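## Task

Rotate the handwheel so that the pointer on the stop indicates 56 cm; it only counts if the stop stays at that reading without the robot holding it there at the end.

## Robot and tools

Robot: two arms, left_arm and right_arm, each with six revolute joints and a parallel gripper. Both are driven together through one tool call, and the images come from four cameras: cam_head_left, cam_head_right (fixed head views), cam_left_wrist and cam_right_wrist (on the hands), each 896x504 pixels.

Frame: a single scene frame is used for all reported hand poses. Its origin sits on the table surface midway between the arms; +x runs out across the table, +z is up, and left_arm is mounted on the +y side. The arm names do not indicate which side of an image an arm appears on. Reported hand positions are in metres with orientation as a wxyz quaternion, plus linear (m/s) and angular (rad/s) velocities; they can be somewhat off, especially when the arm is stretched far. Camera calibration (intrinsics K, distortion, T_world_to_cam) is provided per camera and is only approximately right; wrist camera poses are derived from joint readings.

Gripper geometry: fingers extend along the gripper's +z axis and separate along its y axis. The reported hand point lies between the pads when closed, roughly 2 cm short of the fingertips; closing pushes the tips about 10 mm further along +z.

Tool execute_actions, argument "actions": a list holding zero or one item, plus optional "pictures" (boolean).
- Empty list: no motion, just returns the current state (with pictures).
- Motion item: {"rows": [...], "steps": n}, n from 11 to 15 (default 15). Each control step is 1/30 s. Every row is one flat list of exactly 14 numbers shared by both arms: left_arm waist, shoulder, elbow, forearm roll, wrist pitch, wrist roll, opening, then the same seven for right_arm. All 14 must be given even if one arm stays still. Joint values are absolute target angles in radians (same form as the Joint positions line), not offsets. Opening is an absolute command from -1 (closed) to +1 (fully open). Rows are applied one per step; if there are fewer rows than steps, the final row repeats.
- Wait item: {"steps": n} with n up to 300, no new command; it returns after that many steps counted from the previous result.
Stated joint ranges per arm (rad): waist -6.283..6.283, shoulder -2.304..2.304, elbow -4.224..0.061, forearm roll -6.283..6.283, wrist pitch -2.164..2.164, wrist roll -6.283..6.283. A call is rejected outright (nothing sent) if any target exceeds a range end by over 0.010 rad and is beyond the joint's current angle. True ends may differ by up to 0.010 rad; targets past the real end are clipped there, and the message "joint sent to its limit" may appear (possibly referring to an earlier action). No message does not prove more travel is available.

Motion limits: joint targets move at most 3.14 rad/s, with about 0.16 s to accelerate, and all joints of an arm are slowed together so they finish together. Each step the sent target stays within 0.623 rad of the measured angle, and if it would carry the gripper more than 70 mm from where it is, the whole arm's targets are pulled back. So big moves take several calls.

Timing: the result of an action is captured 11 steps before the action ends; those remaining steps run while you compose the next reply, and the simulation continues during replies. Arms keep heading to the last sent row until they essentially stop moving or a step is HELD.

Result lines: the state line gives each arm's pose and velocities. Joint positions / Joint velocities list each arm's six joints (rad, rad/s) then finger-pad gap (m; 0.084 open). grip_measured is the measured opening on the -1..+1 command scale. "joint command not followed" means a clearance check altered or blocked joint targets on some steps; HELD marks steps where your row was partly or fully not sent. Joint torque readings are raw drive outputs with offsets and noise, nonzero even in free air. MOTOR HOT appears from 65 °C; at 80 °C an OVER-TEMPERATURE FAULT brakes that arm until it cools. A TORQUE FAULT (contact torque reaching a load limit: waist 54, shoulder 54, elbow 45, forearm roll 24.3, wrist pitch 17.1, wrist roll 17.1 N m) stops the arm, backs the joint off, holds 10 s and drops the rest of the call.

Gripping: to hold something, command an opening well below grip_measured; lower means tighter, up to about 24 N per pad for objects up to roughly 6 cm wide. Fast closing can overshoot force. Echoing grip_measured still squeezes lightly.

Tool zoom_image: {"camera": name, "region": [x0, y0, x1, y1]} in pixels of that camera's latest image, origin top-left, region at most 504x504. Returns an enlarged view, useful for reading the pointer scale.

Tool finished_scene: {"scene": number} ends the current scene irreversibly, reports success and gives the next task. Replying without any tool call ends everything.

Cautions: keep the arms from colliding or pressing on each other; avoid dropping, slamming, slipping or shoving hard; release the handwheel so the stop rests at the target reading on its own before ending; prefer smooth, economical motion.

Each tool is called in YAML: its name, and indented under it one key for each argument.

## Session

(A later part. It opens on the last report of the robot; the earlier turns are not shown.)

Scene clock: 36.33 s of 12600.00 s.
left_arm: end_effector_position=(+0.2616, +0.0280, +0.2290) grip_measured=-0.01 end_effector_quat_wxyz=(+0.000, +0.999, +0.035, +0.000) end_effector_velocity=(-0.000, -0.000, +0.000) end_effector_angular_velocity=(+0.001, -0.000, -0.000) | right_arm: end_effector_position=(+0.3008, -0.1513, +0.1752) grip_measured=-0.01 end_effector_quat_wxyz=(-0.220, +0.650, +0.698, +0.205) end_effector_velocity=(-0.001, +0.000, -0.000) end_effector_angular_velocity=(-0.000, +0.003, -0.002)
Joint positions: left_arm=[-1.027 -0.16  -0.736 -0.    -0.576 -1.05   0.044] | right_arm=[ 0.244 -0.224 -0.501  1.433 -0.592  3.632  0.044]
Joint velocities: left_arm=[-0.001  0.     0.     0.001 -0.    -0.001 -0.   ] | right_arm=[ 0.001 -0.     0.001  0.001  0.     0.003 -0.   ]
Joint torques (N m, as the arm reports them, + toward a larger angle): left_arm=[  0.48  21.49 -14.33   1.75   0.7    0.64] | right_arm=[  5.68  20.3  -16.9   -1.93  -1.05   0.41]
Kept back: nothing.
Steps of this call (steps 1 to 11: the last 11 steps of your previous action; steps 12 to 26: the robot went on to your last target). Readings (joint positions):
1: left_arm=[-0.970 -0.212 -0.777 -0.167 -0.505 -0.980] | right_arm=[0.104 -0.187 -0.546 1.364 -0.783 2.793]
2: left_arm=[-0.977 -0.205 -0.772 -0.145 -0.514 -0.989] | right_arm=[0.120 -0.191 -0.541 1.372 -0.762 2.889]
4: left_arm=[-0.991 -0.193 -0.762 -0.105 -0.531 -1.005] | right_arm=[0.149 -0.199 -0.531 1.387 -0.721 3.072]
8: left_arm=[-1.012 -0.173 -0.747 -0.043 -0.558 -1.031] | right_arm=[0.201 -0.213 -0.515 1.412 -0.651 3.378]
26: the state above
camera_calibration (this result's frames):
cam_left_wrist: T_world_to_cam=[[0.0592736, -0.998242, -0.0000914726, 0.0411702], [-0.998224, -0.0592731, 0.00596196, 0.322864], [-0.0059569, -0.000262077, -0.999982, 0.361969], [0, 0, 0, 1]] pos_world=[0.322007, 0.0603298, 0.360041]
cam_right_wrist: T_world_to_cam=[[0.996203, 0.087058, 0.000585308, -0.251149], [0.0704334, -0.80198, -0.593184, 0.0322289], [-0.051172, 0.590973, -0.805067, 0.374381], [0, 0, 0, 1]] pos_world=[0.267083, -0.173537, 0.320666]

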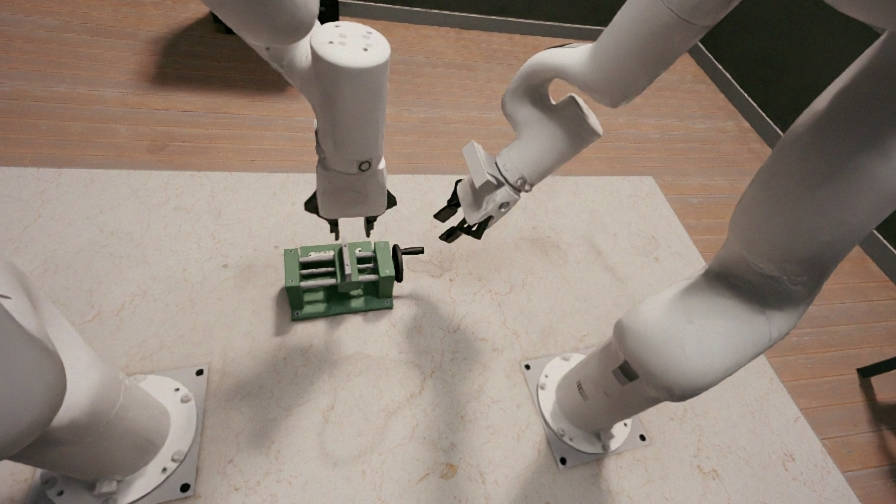

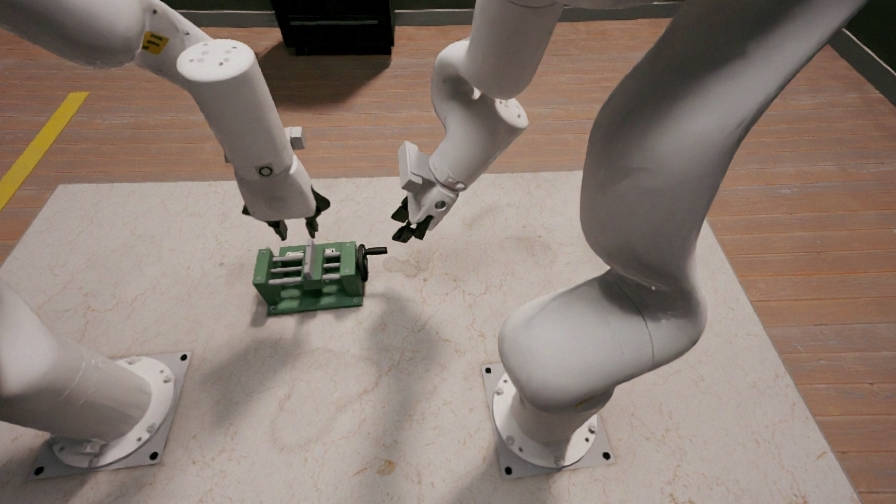

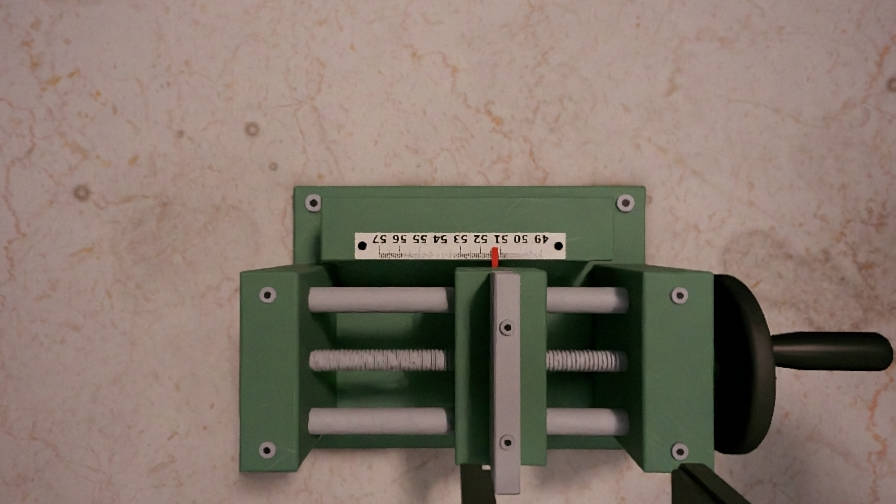

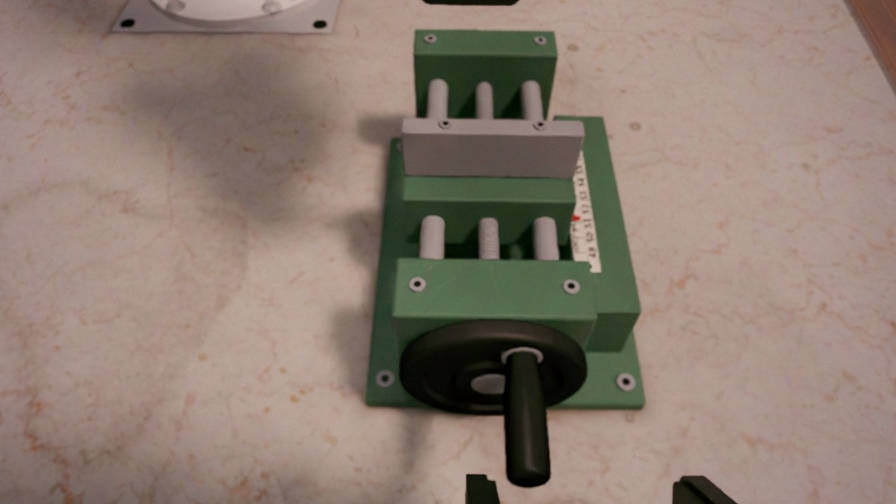

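execute_actions:
  actions:
    - {"rows": [[-1.0269,-0.16,-0.7362,0,-0.5761,-1.0497,0,0.2450,-0.2246,-0.5001,1.4371,-0.5915,3.6292,0],[-1.0269,-0.16,-0.7362,0,-0.5761,-1.0497,0,0.2480,-0.2259,-0.4987,1.4478,-0.5899,3.6196,0],[-1.0269,-0.16,-0.7362,0,-0.5761,-1.0497,0,0.2528,-0.2283,-0.4964,1.4653,-0.5873,3.6038,0],[-1.0269,-0.16,-0.7362,0,-0.5761,-1.0497,0,0.2593,-0.2316,-0.4934,1.4889,-0.5840,3.5826,0],[-1.0269,-0.16,-0.7362,0,-0.5761,-1.0497,0,0.2673,-0.2360,-0.4900,1.5178,-0.5800,3.5565,0],[-1.0269,-0.16,-0.7362,0,-0.5761,-1.0497,0,0.2766,-0.2414,-0.4863,1.5512,-0.5757,3.5266,0],[-1.0269,-0.16,-0.7362,0,-0.5761,-1.0497,0,0.2869,-0.2481,-0.4827,1.5880,-0.5713,3.4936,0],[-1.0269,-0.16,-0.7362,0,-0.5761,-1.0497,0,0.2978,-0.2559,-0.4793,1.6271,-0.5670,3.4588,0],[-1.0269,-0.16,-0.7362,0,-0.5761,-1.0497,0,0.3091,-0.2648,-0.4765,1.6674,-0.5631,3.4230,0],[-1.0269,-0.16,-0.7362,0,-0.5761,-1.0497,0,0.3205,-0.2749,-0.4744,1.7079,-0.5598,3.3873,0],[-1.0269,-0.16,-0.7362,0,-0.5761,-1.0497,0,0.3318,-0.2860,-0.4732,1.7474,-0.5572,3.3525,0],[-1.0269,-0.16,-0.7362,0,-0.5761,-1.0497,0,0.3426,-0.2981,-0.4730,1.7853,-0.5555,3.3194,0],[-1.0269,-0.16,-0.7362,0,-0.5761,-1.0497,0,0.3528,-0.3108,-0.4738,1.8207,-0.5547,3.2887,0],[-1.0269,-0.16,-0.7362,0,-0.5761,-1.0497,0,0.3622,-0.3240,-0.4756,1.8532,-0.5548,3.2607,0],[-1.0269,-0.16,-0.7362,0,-0.5761,-1.0497,0,0.3707,-0.3374,-0.4782,1.8824,-0.5558,3.2359,0]], "steps": 15}

execute_actions:
  actions:
    - {"rows": [[-1.0269,-0.16,-0.7362,0,-0.5761,-1.0497,0,0.3783,-0.3507,-0.4816,1.9080,-0.5575,3.2143,0],[-1.0269,-0.16,-0.7362,0,-0.5761,-1.0497,0,0.3848,-0.3636,-0.4855,1.9300,-0.5597,3.1960,0],[-1.0269,-0.16,-0.7362,0,-0.5761,-1.0497,0,0.3904,-0.3756,-0.4896,1.9484,-0.5623,3.1809,-0.04],[-1.0269,-0.16,-0.7362,0,-0.5761,-1.0497,0,0.3950,-0.3865,-0.4936,1.9634,-0.5650,3.1687,-0.08],[-1.0269,-0.16,-0.7362,0,-0.5761,-1.0497,0,0.3987,-0.3959,-0.4974,1.9753,-0.5675,3.1592,-0.12],[-1.0269,-0.16,-0.7362,0,-0.5761,-1.0497,0,0.4014,-0.4036,-0.5006,1.9842,-0.5698,3.1522,-0.16],[-1.0269,-0.16,-0.7362,0,-0.5761,-1.0497,0,0.4034,-0.4092,-0.5031,1.9904,-0.5715,3.1473,-0.2],[-1.0269,-0.16,-0.7362,0,-0.5761,-1.0497,0,0.4045,-0.4127,-0.5047,1.9940,-0.5727,3.1445,-0.24],[-1.0269,-0.16,-0.7362,0,-0.5761,-1.0497,0,0.4049,-0.4138,-0.5052,1.9952,-0.5730,3.1436,-0.28],[-1.0269,-0.16,-0.7362,0,-0.5761,-1.0497,0,0.4049,-0.4138,-0.5052,1.9952,-0.5730,3.1436,-0.32],[-1.0269,-0.16,-0.7362,0,-0.5761,-1.0497,0,0.4049,-0.4138,-0.5052,1.9952,-0.5730,3.1436,-0.36],[-1.0269,-0.16,-0.7362,0,-0.5761,-1.0497,0,0.4049,-0.4138,-0.5052,1.9952,-0.5730,3.1436,-0.4],[-1.0269,-0.16,-0.7362,0,-0.5761,-1.0497,0,0.4049,-0.4138,-0.5052,1.9952,-0.5730,3.1436,-0.44],[-1.0269,-0.16,-0.7362,0,-0.5761,-1.0497,0,0.4049,-0.4138,-0.5052,1.9952,-0.5730,3.1436,-0.48],[-1.0269,-0.16,-0.7362,0,-0.5761,-1.0497,0,0.4049,-0.4138,-0.5052,1.9952,-0.5730,3.1436,-0.52]], "steps": 15}

execute_actions:
  actions:
    - {"rows": [[-1.0269,-0.16,-0.7362,0,-0.5761,-1.0497,0,0.4049,-0.4138,-0.5052,1.9952,-0.5730,3.1436,-0.55],[-1.0269,-0.16,-0.7362,0,-0.5761,-1.0497,0,0.4049,-0.4138,-0.5052,1.9952,-0.5730,3.1436,-0.58],[-1.0269,-0.16,-0.7362,0,-0.5761,-1.0497,0,0.4049,-0.4138,-0.5052,1.9952,-0.5730,3.1436,-0.6],[-1.0269,-0.16,-0.7362,0,-0.5761,-1.0497,0,0.4049,-0.4138,-0.5052,1.9952,-0.5730,3.1436,-0.62],[-1.0269,-0.16,-0.7362,0,-0.5761,-1.0497,0,0.4049,-0.4138,-0.5052,1.9952,-0.5730,3.1436,-0.64],[-1.0269,-0.16,-0.7362,0,-0.5761,-1.0497,0,0.4049,-0.4138,-0.5052,1.9952,-0.5730,3.1436,-0.655],[-1.0269,-0.16,-0.7362,0,-0.5761,-1.0497,0,0.4049,-0.4138,-0.5052,1.9952,-0.5730,3.1436,-0.67],[-1.0269,-0.16,-0.7362,0,-0.5761,-1.0497,0,0.4049,-0.4138,-0.5052,1.9952,-0.5730,3.1436,-0.685],[-1.0269,-0.16,-0.7362,0,-0.5761,-1.0497,0,0.4049,-0.4138,-0.5052,1.9952,-0.5730,3.1436,-0.7]], "steps": 11}
  pictures: true

zoom_image:
  camera: "cam_right_wrist"
  region: [460, 330, 760, 504]

execute_actions:
  actions:
    - {"steps": 18}
  pictures: true

Scene clock: 65.27 s of 12600.00 s.
left_arm: end_effector_position=(+0.2615, +0.0280, +0.2290) grip_measured=-0.01 end_effector_quat_wxyz=(+0.000, +0.999, +0.035, +0.000) end_effector_velocity=(+0.000, -0.000, +0.000) end_effector_angular_velocity=(-0.001, -0.001, +0.001) | right_arm: end_effector_position=(+0.3005, -0.1505, +0.1745) grip_measured=-0.01 end_effector_quat_wxyz=(-0.219, +0.650, +0.698, +0.206) end_effector_velocity=(-0.006, +0.021, -0.016) end_effector_angular_velocity=(+0.017, -0.061, +0.005)
Joint positions: left_arm=[-1.027 -0.16  -0.736 -0.    -0.576 -1.05   0.044] | right_arm=[ 0.246 -0.225 -0.5    1.443 -0.591  3.624  0.044]
Joint velocities: left_arm=[-0.     0.    -0.001 -0.     0.    -0.001 -0.   ] | right_arm=[ 0.063 -0.029  0.029  0.229  0.035 -0.211  0.   ]
Joint torques (N m, as the arm reports them, + toward a larger angle): left_arm=[  2.49  20.31 -14.31   1.11   0.56   0.37] | right_arm=[ 10.71  20.94 -17.04  -0.04  -0.81   0.69]
Steps of this call (steps 1 to 30: the robot went on to your last target; steps 31 to 864: nothing new was sent; steps 865 to 868: the first 4 steps of this action). Readings (joint positions):
865: left_arm=[-1.027 -0.160 -0.736 0.000 -0.576 -1.050] | right_arm=[0.244 -0.224 -0.501 1.434 -0.592 3.632]
866: left_arm=[-1.027 -0.160 -0.736 -0.000 -0.576 -1.050] | right_arm=[0.244 -0.224 -0.501 1.434 -0.592 3.632]
868: the state above

Scene clock: 65.77 s of 12600.00 s.
left_arm: end_effector_position=(+0.2615, +0.0280, +0.2290) grip_measured=-0.01 end_effector_quat_wxyz=(+0.000, +0.999, +0.035, +0.000) end_effector_velocity=(-0.000, +0.001, -0.000) end_effector_angular_velocity=(+0.001, +0.001, -0.001) | right_arm: end_effector_position=(+0.2905, -0.1143, +0.1310) grip_measured=-0.05 end_effector_quat_wxyz=(-0.195, +0.640, +0.706, +0.231) end_effector_velocity=(-0.003, +0.083, -0.119) end_effector_angular_velocity=(-0.009, -0.066, +0.002)
Joint positions: left_arm=[-1.027 -0.16  -0.736  0.    -0.576 -1.05   0.044] | right_arm=[ 0.37  -0.34  -0.481  1.878 -0.558  3.241  0.042]
Joint velocities: left_arm=[-0.     0.     0.001 -0.    -0.     0.001  0.   ] | right_arm=[ 0.245 -0.406 -0.093  0.832 -0.043 -0.703 -0.049]
Joint torques (N m, as the arm reports them, + toward a larger angle): left_arm=[  0.06  19.12 -13.42   2.21   0.6    0.51] | right_arm=[  1.98  23.5  -14.24  -4.62  -0.99   0.5 ]
Steps of this call (steps 1 to 11: the last 11 steps of your previous action; steps 12 to 15: the first 4 steps of this action). Readings (joint positions):
12: left_arm=[-1.027 -0.160 -0.736 0.000 -0.576 -1.050] | right_arm=[0.342 -0.300 -0.475 1.782 -0.558 3.323]
13: left_arm=[-1.027 -0.160 -0.736 -0.000 -0.576 -1.050] | right_arm=[0.352 -0.313 -0.476 1.816 -0.557 3.294]
15: the state above

Scene clock: 66.13 s of 12600.00 s.
left_arm: end_effector_position=(+0.2615, +0.0280, +0.2290) grip_measured=-0.01 end_effector_quat_wxyz=(+0.000, +0.999, +0.035, +0.000) end_effector_velocity=(-0.000, +0.000, -0.000) end_effector_angular_velocity=(+0.001, +0.001, -0.001) | right_arm: end_effector_position=(+0.2920, -0.1004, +0.1114) grip_measured=-0.50 end_effector_quat_wxyz=(-0.193, +0.639, +0.707, +0.233) end_effector_velocity=(+0.001, +0.004, -0.003) end_effector_angular_velocity=(+0.004, -0.003, +0.000)
Joint positions: left_arm=[-1.027 -0.16  -0.736  0.    -0.576 -1.05   0.044] | right_arm=[ 0.404 -0.412 -0.505  1.993 -0.573  3.145  0.022]
Joint velocities: left_arm=[-0.     0.     0.001 -0.    -0.     0.001 -0.   ] | right_arm=[ 0.007 -0.013 -0.006  0.022 -0.005 -0.018 -0.054]
Joint torques (N m, as the arm reports them, + toward a larger angle): left_arm=[  0.23  20.5  -13.46   2.13   0.7    0.59] | right_arm=[  3.77  26.76 -14.13  -3.64  -1.22   0.28]
Kept back: the last 11 steps of this action.
Steps of this call (steps 1 to 11: the last 11 steps of your previous action). Readings (joint positions):
1: left_arm=[-1.027 -0.160 -0.736 0.000 -0.576 -1.050] | right_arm=[0.377 -0.354 -0.484 1.904 -0.560 3.219]
2: left_arm=[-1.027 -0.160 -0.736 0.000 -0.576 -1.050] | right_arm=[0.384 -0.366 -0.488 1.926 -0.562 3.200]
4: left_arm=[-1.027 -0.160 -0.736 0.000 -0.576 -1.050] | right_arm=[0.394 -0.388 -0.495 1.960 -0.566 3.172]
8: left_arm=[-1.027 -0.160 -0.736 -0.000 -0.576 -1.050] | right_arm=[0.403 -0.409 -0.503 1.989 -0.572 3.149]
11: the state above
camera_calibration (this result's frames):
cam_left_wrist: T_world_to_cam=[[0.0591545, -0.998249, -0.000134415, 0.0412224], [-0.998231, -0.0591543, 0.00591773, 0.322858], [-0.00591532, -0.000215883, -0.999982, 0.36197], [0, 0, 0, 1]] pos_world=[0.321989, 0.0603268, 0.360059]
cam_right_wrist: T_world_to_cam=[[0.992501, 0.0901368, 0.0825669, -0.254504], [0.121574, -0.798145, -0.590071, 0.0209441], [0.0127132, 0.595684, -0.803118, 0.2742], [0, 0, 0, 1]] pos_world=[0.246563, -0.12368, 0.253587]

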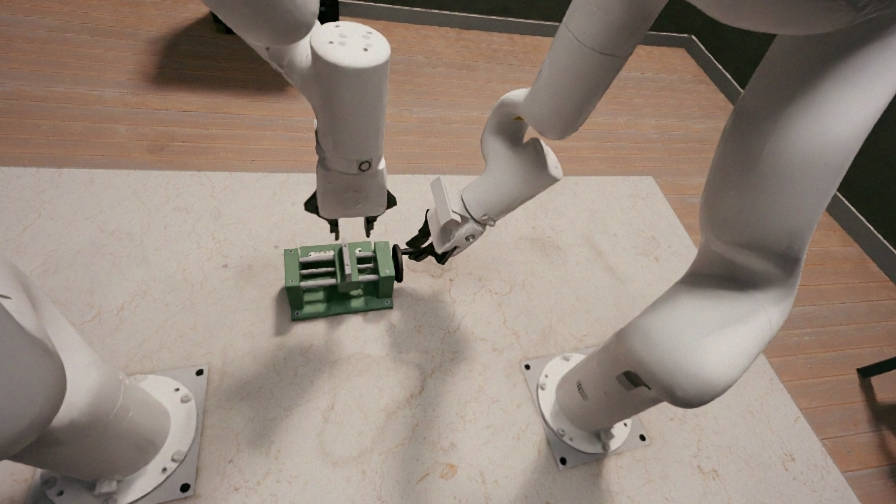

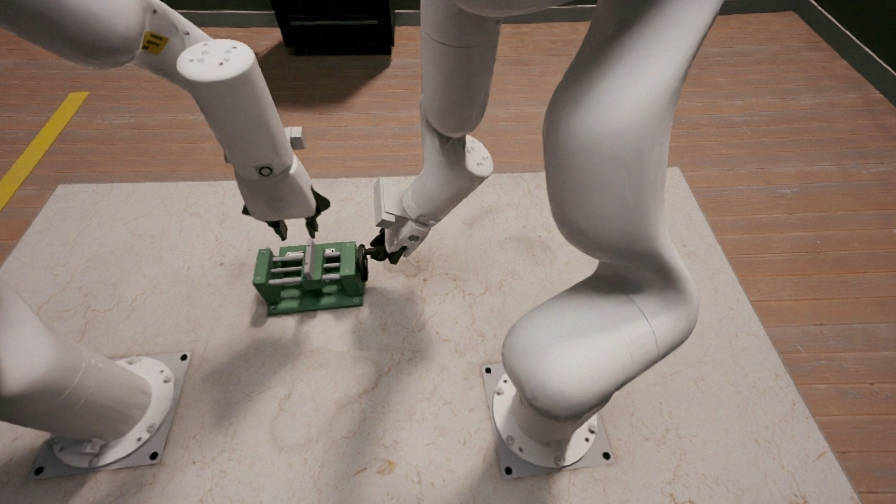

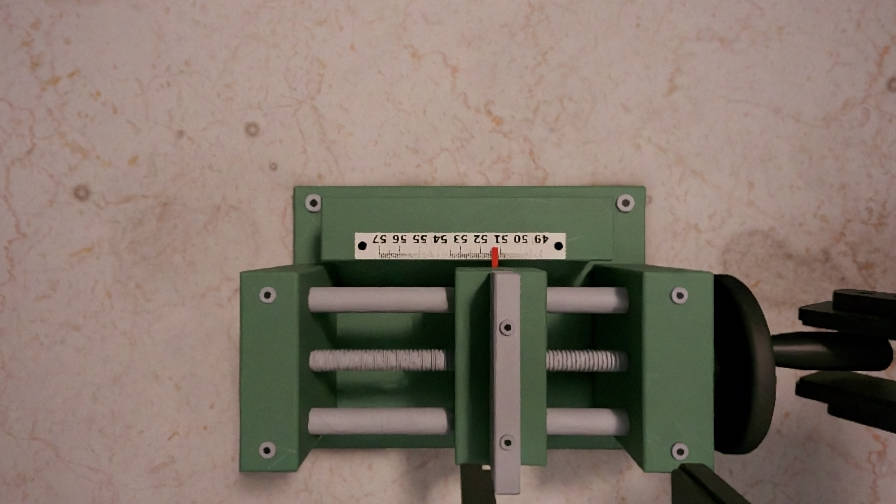

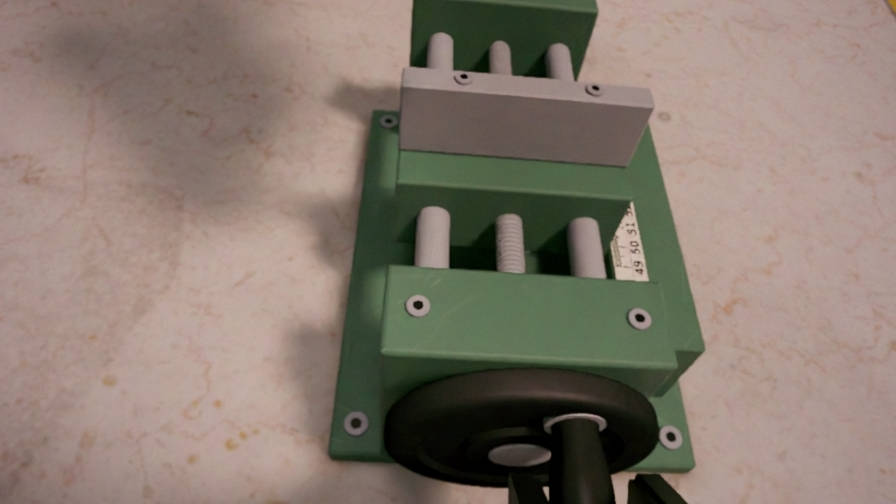

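Region (460, 330, 760, 504) of cam_right_wrist's 896x504 image, scaled by 1.680, with more detail than that image has; it fills the top 292 rows of this view, and the rest is white.

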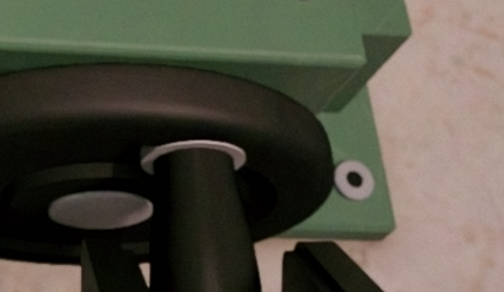

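Scene clock: 66.73 s of 12600.00 s.
left_arm: end_effector_position=(+0.2615, +0.0280, +0.2290) grip_measured=-0.01 end_effector_quat_wxyz=(+0.000, +0.999, +0.035, +0.000) end_effector_velocity=(-0.000, -0.000, +0.000) end_effector_angular_velocity=(-0.000, -0.000, -0.001) | right_arm: end_effector_position=(+0.2919, -0.1002, +0.1110) grip_measured=-0.65 end_effector_quat_wxyz=(-0.193, +0.639, +0.707, +0.233) end_effector_velocity=(-0.000, +0.000, +0.000) end_effector_angular_velocity=(+0.001, -0.000, +0.001)
Joint positions: left_arm=[-1.027 -0.16  -0.736  0.    -0.576 -1.05   0.044] | right_arm=[ 0.405 -0.414 -0.505  1.995 -0.573  3.144  0.016]
Joint velocities: left_arm=[-0.001  0.     0.     0.    -0.    -0.     0.   ] | right_arm=[ 0.001  0.     0.    -0.    -0.001 -0.001  0.   ]
Joint torques (N m, as the arm reports them, + toward a larger angle): left_arm=[  3.6   19.6  -13.61   1.88   0.62   0.41] | right_arm=[  5.91  23.5  -14.94  -2.19  -1.17   0.39]
Kept back: nothing.
Steps of this call (steps 1 to 11: the last 11 steps of your previous action; steps 12 to 15: the robot went on to your last target; steps 16 to 18: nothing new was sent). Readings (joint positions):
1: left_arm=[-1.027 -0.160 -0.736 -0.000 -0.576 -1.050] | right_arm=[0.404 -0.413 -0.505 1.994 -0.573 3.145]
2: left_arm=[-1.027 -0.160 -0.736 -0.000 -0.576 -1.050] | right_arm=[0.404 -0.413 -0.505 1.994 -0.573 3.144]
4: left_arm=[-1.027 -0.160 -0.736 0.000 -0.576 -1.050] | right_arm=[0.405 -0.413 -0.505 1.995 -0.573 3.144]
8: left_arm=[-1.027 -0.160 -0.736 0.000 -0.576 -1.050] | right_arm=[0.405 -0.414 -0.505 1.995 -0.573 3.144]
18: the state above
All arms were judged still, so your last target was given up. Only a new action makes them travel on or press farther. Fingers that are still opening or closing keep moving.
camera_calibration (this result's frames):
cam_left_wrist: T_world_to_cam=[[0.0591546, -0.998249, -0.000134496, 0.0412224], [-0.998231, -0.0591543, 0.00591778, 0.322858], [-0.00591538, -0.000215806, -0.999982, 0.36197], [0, 0, 0, 1]] pos_world=[0.321989, 0.0603268, 0.360059]
cam_right_wrist: T_world_to_cam=[[0.992539, 0.0899454, 0.0823159, -0.25442], [0.121269, -0.798275, -0.589958, 0.0208958], [0.0126467, 0.595539, -0.803227, 0.273702], [0, 0, 0, 1]] pos_world=[0.246527, -0.123436, 0.253115]

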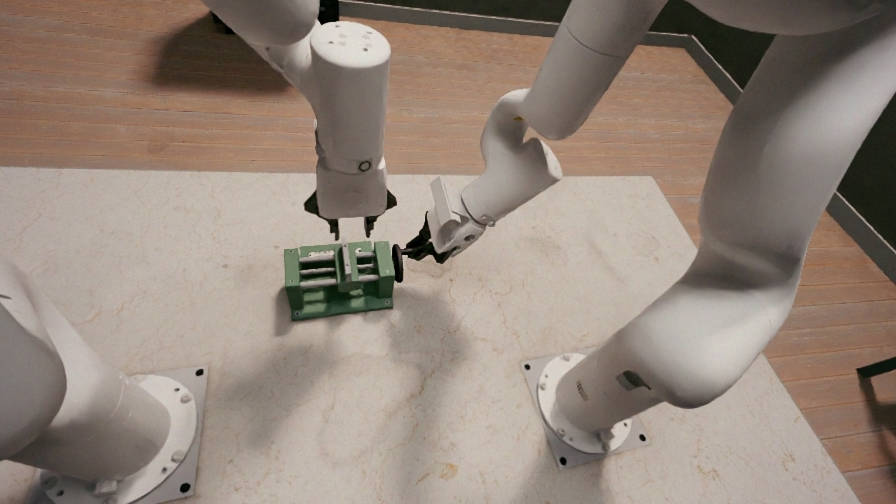

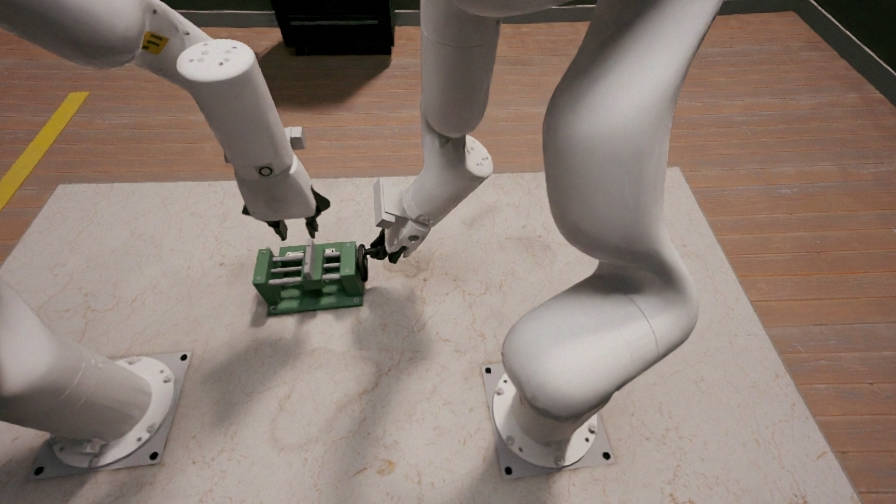

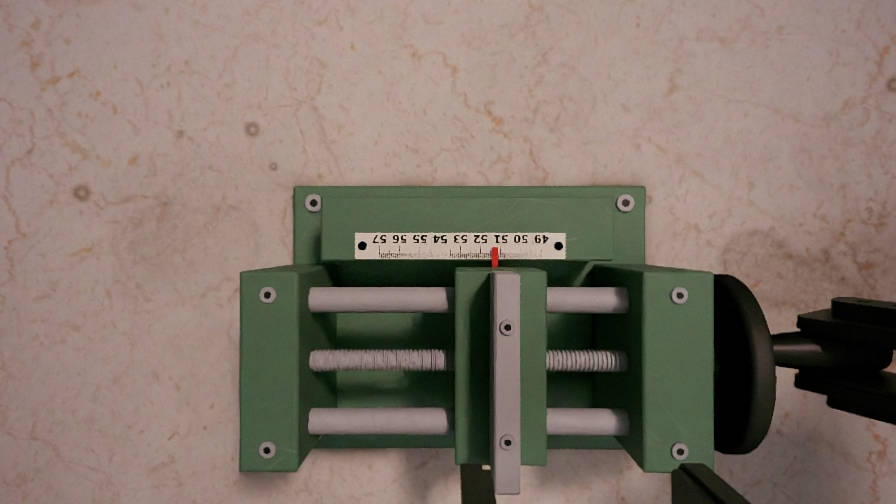

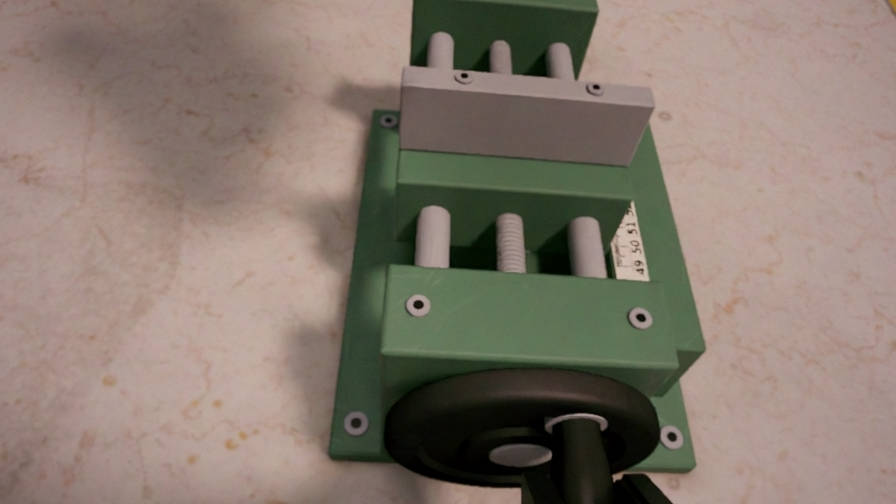

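zoom_image:
  camera: "cam_right_wrist"
  region: [470, 400, 630, 504]

zoom_image:
  camera: "cam_right_wrist"
  region: [375, 290, 695, 504]

zoom_image:
  camera: "cam_left_wrist"
  region: [696, 260, 896, 470]

Region (470, 400, 630, 504) of cam_right_wrist's 896x504 image, scaled by 3.150, with more detail than that image has; it fills the top 328 rows of this view, and the rest is white.

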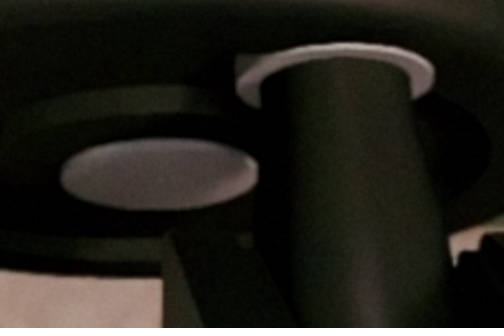

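Region (375, 290, 695, 504) of cam_right_wrist's 896x504 image, scaled by 1.575, with more detail than that image has; it fills the top 337 rows of this view, and the rest is white.

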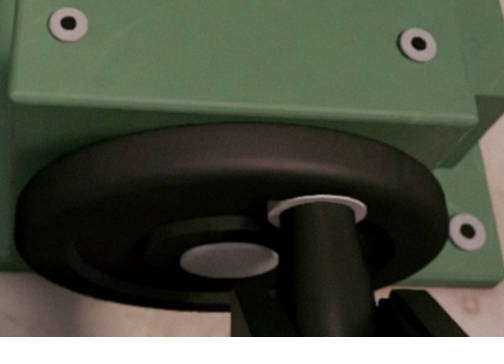

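Region (696, 260, 896, 470) of cam_left_wrist's 896x504 image, scaled by 2.400, with more detail than that image has; it fills the left 480 columns of this view, and the rest is white.

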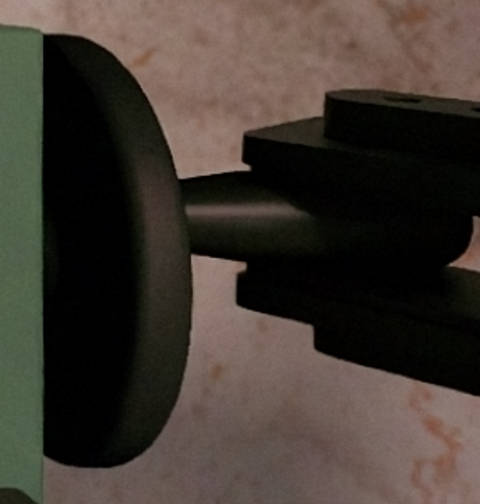

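execute_actions:
  actions:
    - {"steps": 1}

execute_actions:
  actions:
    - {"steps": 2}

execute_actions:
  actions:
    - {"steps": 2}

execute_actions:
  actions:
    - {"rows": [[-1.0269,-0.16,-0.7362,0,-0.5761,-1.0497,0,0.40358,-0.41663,-0.50798,1.99411,-0.57307,3.14335,-0.7],[-1.0269,-0.16,-0.7362,0,-0.5761,-1.0497,0,0.40045,-0.42371,-0.51474,1.99163,-0.57346,3.14256,-0.7],[-1.0269,-0.16,-0.7362,0,-0.5761,-1.0497,0,0.39658,-0.43349,-0.52334,1.98855,-0.57427,3.14163,-0.7],[-1.0269,-0.16,-0.7362,0,-0.5761,-1.0497,0,0.39232,-0.44596,-0.53325,1.98508,-0.57567,3.14077,-0.7],[-1.0269,-0.16,-0.7362,0,-0.5761,-1.0497,0,0.38806,-0.46056,-0.54374,1.98145,-0.57770,3.14017,-0.7],[-1.0269,-0.16,-0.7362,0,-0.5761,-1.0497,0,0.38420,-0.47624,-0.55390,1.97791,-0.58022,3.14000,-0.7],[-1.0269,-0.16,-0.7362,0,-0.5761,-1.0497,0,0.38106,-0.49158,-0.56288,1.97469,-0.58298,3.14034,-0.7],[-1.0269,-0.16,-0.7362,0,-0.5761,-1.0497,0,0.37879,-0.50518,-0.57001,1.97203,-0.58566,3.14105,-0.7],[-1.0269,-0.16,-0.7362,0,-0.5761,-1.0497,0,0.37738,-0.51595,-0.57503,1.97007,-0.58796,3.14191,-0.7],[-1.0269,-0.16,-0.7362,0,-0.5761,-1.0497,0,0.37669,-0.52325,-0.57799,1.96885,-0.58966,3.14266,-0.7],[-1.0269,-0.16,-0.7362,0,-0.5761,-1.0497,0,0.37651,-0.52686,-0.57916,1.96834,-0.59059,3.14313,-0.7],[-1.0269,-0.16,-0.7362,0,-0.5761,-1.0497,0,0.37670,-0.52685,-0.57884,1.96843,-0.59068,3.14323,-0.7],[-1.0269,-0.16,-0.7362,0,-0.5761,-1.0497,0,0.37718,-0.52335,-0.57717,1.96908,-0.58994,3.14299,-0.7],[-1.0269,-0.16,-0.7362,0,-0.5761,-1.0497,0,0.37750,-0.52074,-0.57601,1.96953,-0.58937,3.14278,-0.7]], "steps": 15}

execute_actions:
  actions:
    - {"steps": 20}
  pictures: true

execute_actions:
  actions:
    - {"steps": 3}

execute_actions:
  actions:
    - {"steps": 3}

Scene clock: 84.30 s of 12600.00 s.
left_arm: end_effector_position=(+0.2615, +0.0280, +0.2290) grip_measured=-0.01 end_effector_quat_wxyz=(+0.000, +0.999, +0.035, +0.000) end_effector_velocity=(+0.000, +0.000, +0.000) end_effector_angular_velocity=(+0.000, +0.000, +0.001) | right_arm: end_effector_position=(+0.2919, -0.1002, +0.1110) grip_measured=-0.65 end_effector_quat_wxyz=(-0.193, +0.639, +0.707, +0.233) end_effector_velocity=(-0.000, +0.000, -0.000) end_effector_angular_velocity=(-0.000, -0.000, -0.000)
Joint positions: left_arm=[-1.027 -0.16  -0.736 -0.    -0.576 -1.05   0.044] | right_arm=[ 0.405 -0.414 -0.505  1.995 -0.573  3.144  0.016]
Joint velocities: left_arm=[ 0.001  0.     0.    -0.    -0.    -0.    -0.   ] | right_arm=[ 0.     0.     0.     0.001  0.    -0.     0.   ]
Joint torques (N m, as the arm reports them, + toward a larger angle): left_arm=[  3.91  20.88 -13.61   1.85   0.74   0.44] | right_arm=[  5.49  23.31 -15.18  -2.15  -1.26   0.45]
Kept back: nothing.
Steps of this call (steps 1 to 527: nothing new was sent). Readings (joint positions):
1: left_arm=[-1.027 -0.160 -0.736 -0.000 -0.576 -1.050] | right_arm=[0.405 -0.414 -0.505 1.995 -0.573 3.144]
2: left_arm=[-1.027 -0.160 -0.736 0.000 -0.576 -1.050] | right_arm=[0.405 -0.414 -0.505 1.995 -0.573 3.144]
4: left_arm=[-1.027 -0.160 -0.736 0.000 -0.576 -1.050] | right_arm=[0.405 -0.414 -0.505 1.995 -0.573 3.144]
8: left_arm=[-1.027 -0.160 -0.736 -0.000 -0.576 -1.050] | right_arm=[0.405 -0.414 -0.505 1.995 -0.573 3.144]
527: the state above

Scene clock: 84.37 s of 12600.00 s.
left_arm: end_effector_position=(+0.2615, +0.0280, +0.2290) grip_measured=-0.01 end_effector_quat_wxyz=(+0.000, +0.999, +0.035, +0.000) end_effector_velocity=(+0.000, +0.000, -0.000) end_effector_angular_velocity=(+0.001, +0.000, +0.000) | right_arm: end_effector_position=(+0.2919, -0.1002, +0.1110) grip_measured=-0.65 end_effector_quat_wxyz=(-0.193, +0.639, +0.707, +0.233) end_effector_velocity=(+0.001, +0.000, +0.000) end_effector_angular_velocity=(-0.000, -0.001, -0.000)
Joint positions: left_arm=[-1.027 -0.16  -0.736  0.    -0.576 -1.05   0.044] | right_arm=[ 0.405 -0.414 -0.505  1.995 -0.573  3.144  0.016]
Joint velocities: left_arm=[ 0.001 -0.     0.    -0.    -0.     0.    -0.   ] | right_arm=[ 0.     0.    -0.001  0.001  0.001 -0.     0.   ]
Joint torques (N m, as the arm reports them, + toward a larger angle): left_arm=[  3.44  16.99 -12.8    1.72   0.56   0.38] | right_arm=[  7.93  24.03 -14.79  -1.93  -1.37   0.51]
Kept back: nothing.
Steps of this call (steps 1 to 2: nothing new was sent). Readings (joint positions):
1: left_arm=[-1.027 -0.160 -0.736 0.000 -0.576 -1.050] | right_arm=[0.405 -0.414 -0.505 1.995 -0.573 3.144]
2: the state above

Scene clock: 84.43 s of 12600.00 s.
left_arm: end_effector_position=(+0.2615, +0.0280, +0.2290) grip_measured=-0.01 end_effector_quat_wxyz=(+0.000, +0.999, +0.035, +0.000) end_effector_velocity=(-0.000, +0.001, -0.001) end_effector_angular_velocity=(+0.001, +0.001, -0.000) | right_arm: end_effector_position=(+0.2919, -0.1002, +0.1110) grip_measured=-0.65 end_effector_quat_wxyz=(-0.193, +0.639, +0.707, +0.233) end_effector_velocity=(+0.000, +0.000, +0.000) end_effector_angular_velocity=(+0.000, +0.000, -0.002)
Joint positions: left_arm=[-1.027 -0.16  -0.736 -0.    -0.576 -1.05   0.044] | right_arm=[ 0.405 -0.414 -0.505  1.995 -0.573  3.144  0.016]
Joint velocities: left_arm=[ 0.     0.     0.002 -0.    -0.     0.    -0.   ] | right_arm=[ 0.     0.    -0.     0.001  0.     0.001 -0.   ]
Joint torques (N m, as the arm reports them, + toward a larger angle): left_arm=[  0.99  19.51 -13.69   2.03   0.67   0.55] | right_arm=[  6.93  23.58 -15.05  -2.15  -1.34   0.45]
Kept back: nothing.
Steps of this call (steps 1 to 2: nothing new was sent). Readings (joint positions):
1: left_arm=[-1.027 -0.160 -0.736 -0.000 -0.576 -1.050] | right_arm=[0.405 -0.414 -0.505 1.995 -0.573 3.144]
2: the state above

Scene clock: 84.57 s of 12600.00 s.
left_arm: end_effector_position=(+0.2615, +0.0280, +0.2290) grip_measured=-0.01 end_effector_quat_wxyz=(+0.000, +0.999, +0.035, +0.000) end_effector_velocity=(-0.000, +0.000, -0.000) end_effector_angular_velocity=(+0.000, +0.000, -0.001) | right_arm: end_effector_position=(+0.2942, -0.1000, +0.1099) grip_measured=-0.65 end_effector_quat_wxyz=(-0.193, +0.639, +0.707, +0.233) end_effector_velocity=(+0.053, +0.003, -0.027) end_effector_angular_velocity=(-0.002, +0.001, +0.000)
Joint positions: left_arm=[-1.027 -0.16  -0.736  0.    -0.576 -1.05   0.044] | right_arm=[ 0.402 -0.42  -0.511  1.993 -0.573  3.143  0.016]
Joint velocities: left_arm=[ 0.    -0.     0.     0.     0.     0.001 -0.   ] | right_arm=[-0.063 -0.151 -0.138 -0.05  -0.009 -0.016 -0.   ]
Joint torques (N m, as the arm reports them, + toward a larger angle): left_arm=[  4.14  20.09 -14.37   1.84   0.68   0.72] | right_arm=[  5.27  13.97 -17.29  -2.39  -1.36   0.4 ]
Steps of this call (steps 1 to 4: the first 4 steps of this action). Readings (joint positions):
1: left_arm=[-1.027 -0.160 -0.736 -0.000 -0.576 -1.050] | right_arm=[0.405 -0.414 -0.505 1.995 -0.573 3.144]
2: left_arm=[-1.027 -0.160 -0.736 0.000 -0.576 -1.050] | right_arm=[0.405 -0.414 -0.506 1.995 -0.573 3.144]
4: the state above

Scene clock: 85.23 s of 12600.00 s.
left_arm: end_effector_position=(+0.2615, +0.0280, +0.2290) grip_measured=-0.01 end_effector_quat_wxyz=(+0.000, +0.999, +0.035, +0.000) end_effector_velocity=(-0.000, +0.000, -0.000) end_effector_angular_velocity=(+0.001, +0.000, +0.000) | right_arm: end_effector_position=(+0.3096, -0.0989, +0.0852) grip_measured=-0.65 end_effector_quat_wxyz=(-0.204, +0.643, +0.704, +0.222) end_effector_velocity=(+0.001, +0.000, +0.001) end_effector_angular_velocity=(+0.001, -0.002, -0.000)
Joint positions: left_arm=[-1.027 -0.16  -0.736 -0.    -0.576 -1.05   0.044] | right_arm=[ 0.378 -0.521 -0.576  1.969 -0.589  3.143  0.015]
Joint velocities: left_arm=[ 0.     0.     0.001 -0.    -0.    -0.    -0.   ] | right_arm=[-0.001  0.    -0.001  0.    -0.001 -0.001 -0.   ]
Joint torques (N m, as the arm reports them, + toward a larger angle): left_arm=[  2.68  20.17 -14.49   1.97   0.76   0.53] | right_arm=[  5.06  29.44 -16.28  -1.66  -1.42   0.41]
Kept back: nothing.
Steps of this call (steps 1 to 11: the last 11 steps of your previous action; steps 12 to 20: the robot went on to your last target). Readings (joint positions):
1: left_arm=[-1.027 -0.160 -0.736 -0.000 -0.576 -1.050] | right_arm=[0.400 -0.426 -0.517 1.991 -0.574 3.142]
2: left_arm=[-1.027 -0.160 -0.736 -0.000 -0.576 -1.050] | right_arm=[0.397 -0.435 -0.524 1.988 -0.575 3.142]
4: left_arm=[-1.027 -0.160 -0.736 0.000 -0.576 -1.050] | right_arm=[0.390 -0.458 -0.541 1.982 -0.578 3.141]
8: left_arm=[-1.027 -0.160 -0.736 -0.000 -0.576 -1.050] | right_arm=[0.379 -0.508 -0.570 1.972 -0.587 3.142]
20: the state above
camera_calibration (this result's frames):
cam_left_wrist: T_world_to_cam=[[0.0591546, -0.998249, -0.00013446, 0.0412224], [-0.998231, -0.0591544, 0.00591777, 0.322858], [-0.00591536, -0.000215842, -0.999982, 0.36197], [0, 0, 0, 1]] pos_world=[0.321989, 0.0603268, 0.360059]
cam_right_wrist: T_world_to_cam=[[0.99464, 0.0903193, 0.0503331, -0.267843], [0.102553, -0.79966, -0.591631, 0.0104182], [-0.0131863, 0.593622, -0.804636, 0.259943], [0, 0, 0, 1]] pos_world=[0.268766, -0.121786, 0.228805]

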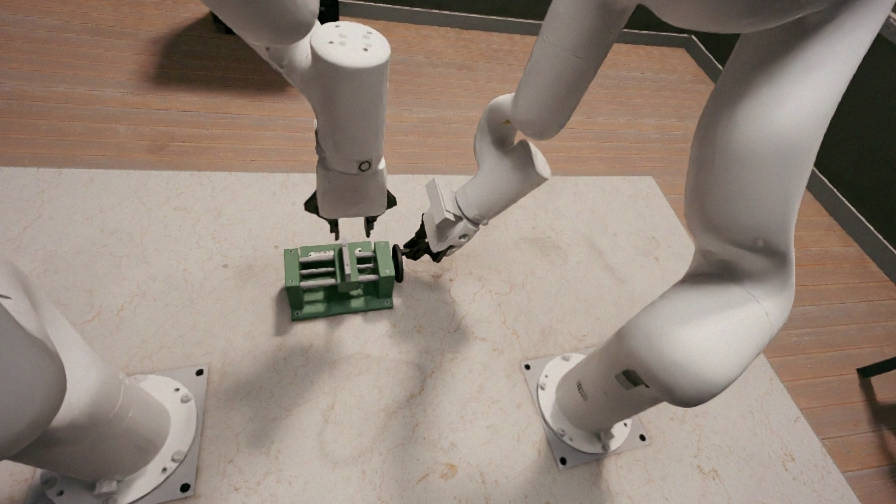

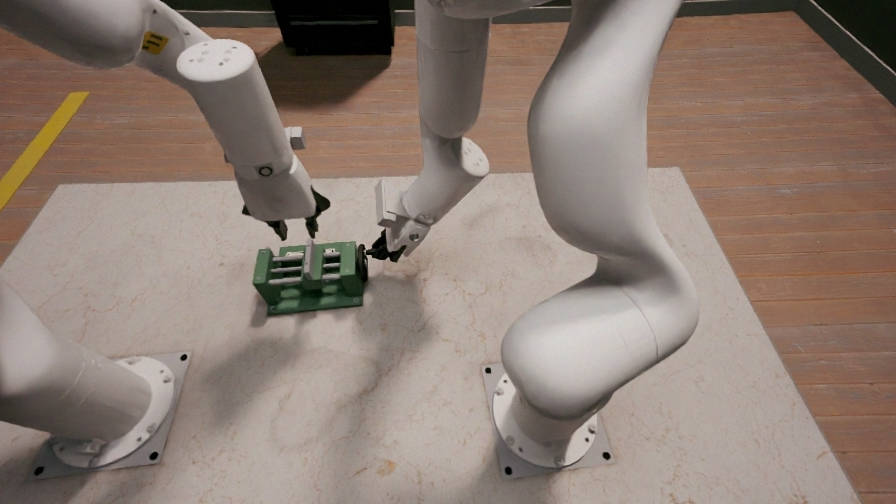

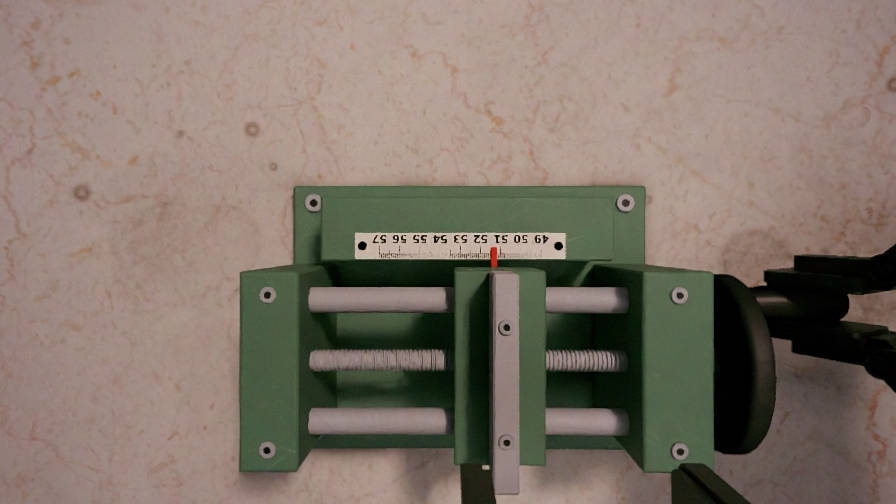

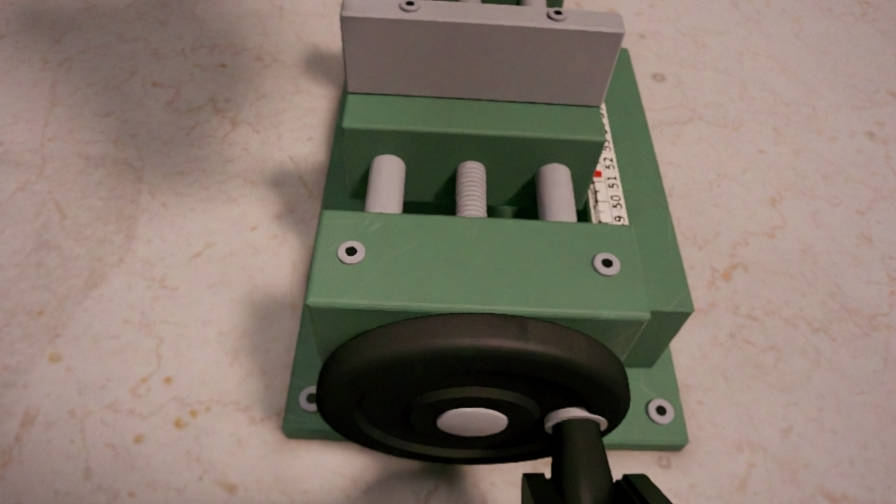

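Scene clock: 85.33 s of 12600.00 s.
left_arm: end_effector_position=(+0.2615, +0.0280, +0.2290) grip_measured=-0.01 end_effector_quat_wxyz=(+0.000, +0.999, +0.035, +0.000) end_effector_velocity=(+0.000, +0.000, -0.000) end_effector_angular_velocity=(+0.000, +0.000, +0.001) | right_arm: end_effector_position=(+0.3096, -0.0989, +0.0852) grip_measured=-0.65 end_effector_quat_wxyz=(-0.204, +0.643, +0.704, +0.222) end_effector_velocity=(+0.000, +0.000, -0.000) end_effector_angular_velocity=(+0.001, +0.001, -0.001)
Joint positions: left_arm=[-1.027 -0.16  -0.736  0.    -0.576 -1.05   0.044] | right_arm=[ 0.378 -0.521 -0.576  1.969 -0.589  3.143  0.015]
Joint velocities: left_arm=[ 0.001 -0.     0.     0.     0.     0.    -0.   ] | right_arm=[ 0.    -0.    -0.     0.001 -0.     0.001 -0.   ]
Joint torques (N m, as the arm reports them, + toward a larger angle): left_arm=[ -0.07  21.07 -14.18   1.98   0.73   0.53] | right_arm=[  6.37  30.12 -16.39  -2.09  -1.43   0.4 ]
Kept back: nothing.
Steps of this call (steps 1 to 3: the robot went on to your last target). Readings (joint positions):
1: left_arm=[-1.027 -0.160 -0.736 0.000 -0.576 -1.050] | right_arm=[0.378 -0.521 -0.576 1.969 -0.589 3.143]
2: left_arm=[-1.027 -0.160 -0.736 0.000 -0.576 -1.050] | right_arm=[0.378 -0.521 -0.576 1.969 -0.589 3.143]
3: the state above

Scene clock: 85.43 s of 12600.00 s.
left_arm: end_effector_position=(+0.2615, +0.0280, +0.2290) grip_measured=-0.01 end_effector_quat_wxyz=(+0.000, +0.999, +0.035, +0.000) end_effector_velocity=(+0.000, -0.000, +0.000) end_effector_angular_velocity=(-0.001, -0.000, +0.001) | right_arm: end_effector_position=(+0.3096, -0.0989, +0.0852) grip_measured=-0.65 end_effector_quat_wxyz=(-0.204, +0.643, +0.704, +0.222) end_effector_velocity=(+0.001, +0.000, +0.000) end_effector_angular_velocity=(-0.001, -0.002, +0.001)
Joint positions: left_arm=[-1.027 -0.16  -0.736 -0.    -0.576 -1.05   0.044] | right_arm=[ 0.378 -0.521 -0.576  1.969 -0.589  3.143  0.015]
Joint velocities: left_arm=[ 0.     0.    -0.001 -0.    -0.    -0.    -0.   ] | right_arm=[ 0.     0.    -0.001 -0.001  0.001 -0.001 -0.   ]
Joint torques (N m, as the arm reports them, + toward a larger angle): left_arm=[  1.88  18.7  -13.99   1.58   0.7    0.7 ] | right_arm=[  5.14  29.23 -16.81  -1.67  -1.46   0.41]
Kept back: nothing.
Steps of this call (steps 1 to 3: the robot went on to your last target). Readings (joint positions):
1: left_arm=[-1.027 -0.160 -0.736 0.000 -0.576 -1.050] | right_arm=[0.378 -0.521 -0.576 1.969 -0.589 3.143]
2: left_arm=[-1.027 -0.160 -0.736 0.000 -0.576 -1.050] | right_arm=[0.378 -0.521 -0.576 1.969 -0.589 3.143]
3: the state above

zoom_image:
  camera: "cam_right_wrist"
  region: [425, 385, 625, 465]

zoom_image:
  camera: "cam_left_wrist"
  region: [450, 220, 570, 280]

zoom_image:
  camera: "cam_right_wrist"
  region: [300, 230, 700, 480]

Region (425, 385, 625, 465) of cam_right_wrist's 896x504 image, scaled by 2.520, with more detail than that image has; it fills the top 202 rows of this view, and the rest is white.

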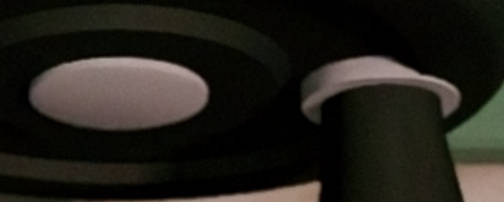

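Region (450, 220, 570, 280) of cam_left_wrist's 896x504 image, scaled by 4.200, with more detail than that image has.

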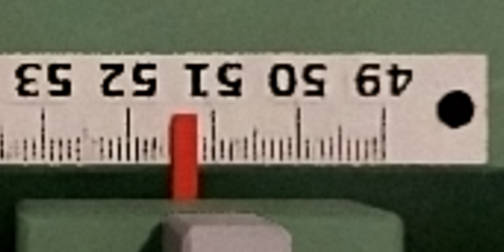

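Region (300, 230, 700, 480) of cam_right_wrist's 896x504 image, scaled by 1.260, with more detail than that image has; it fills the top 315 rows of this view, and the rest is white.

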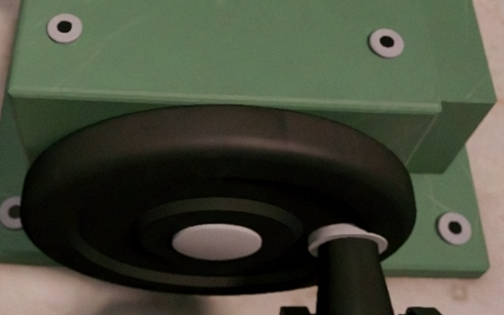

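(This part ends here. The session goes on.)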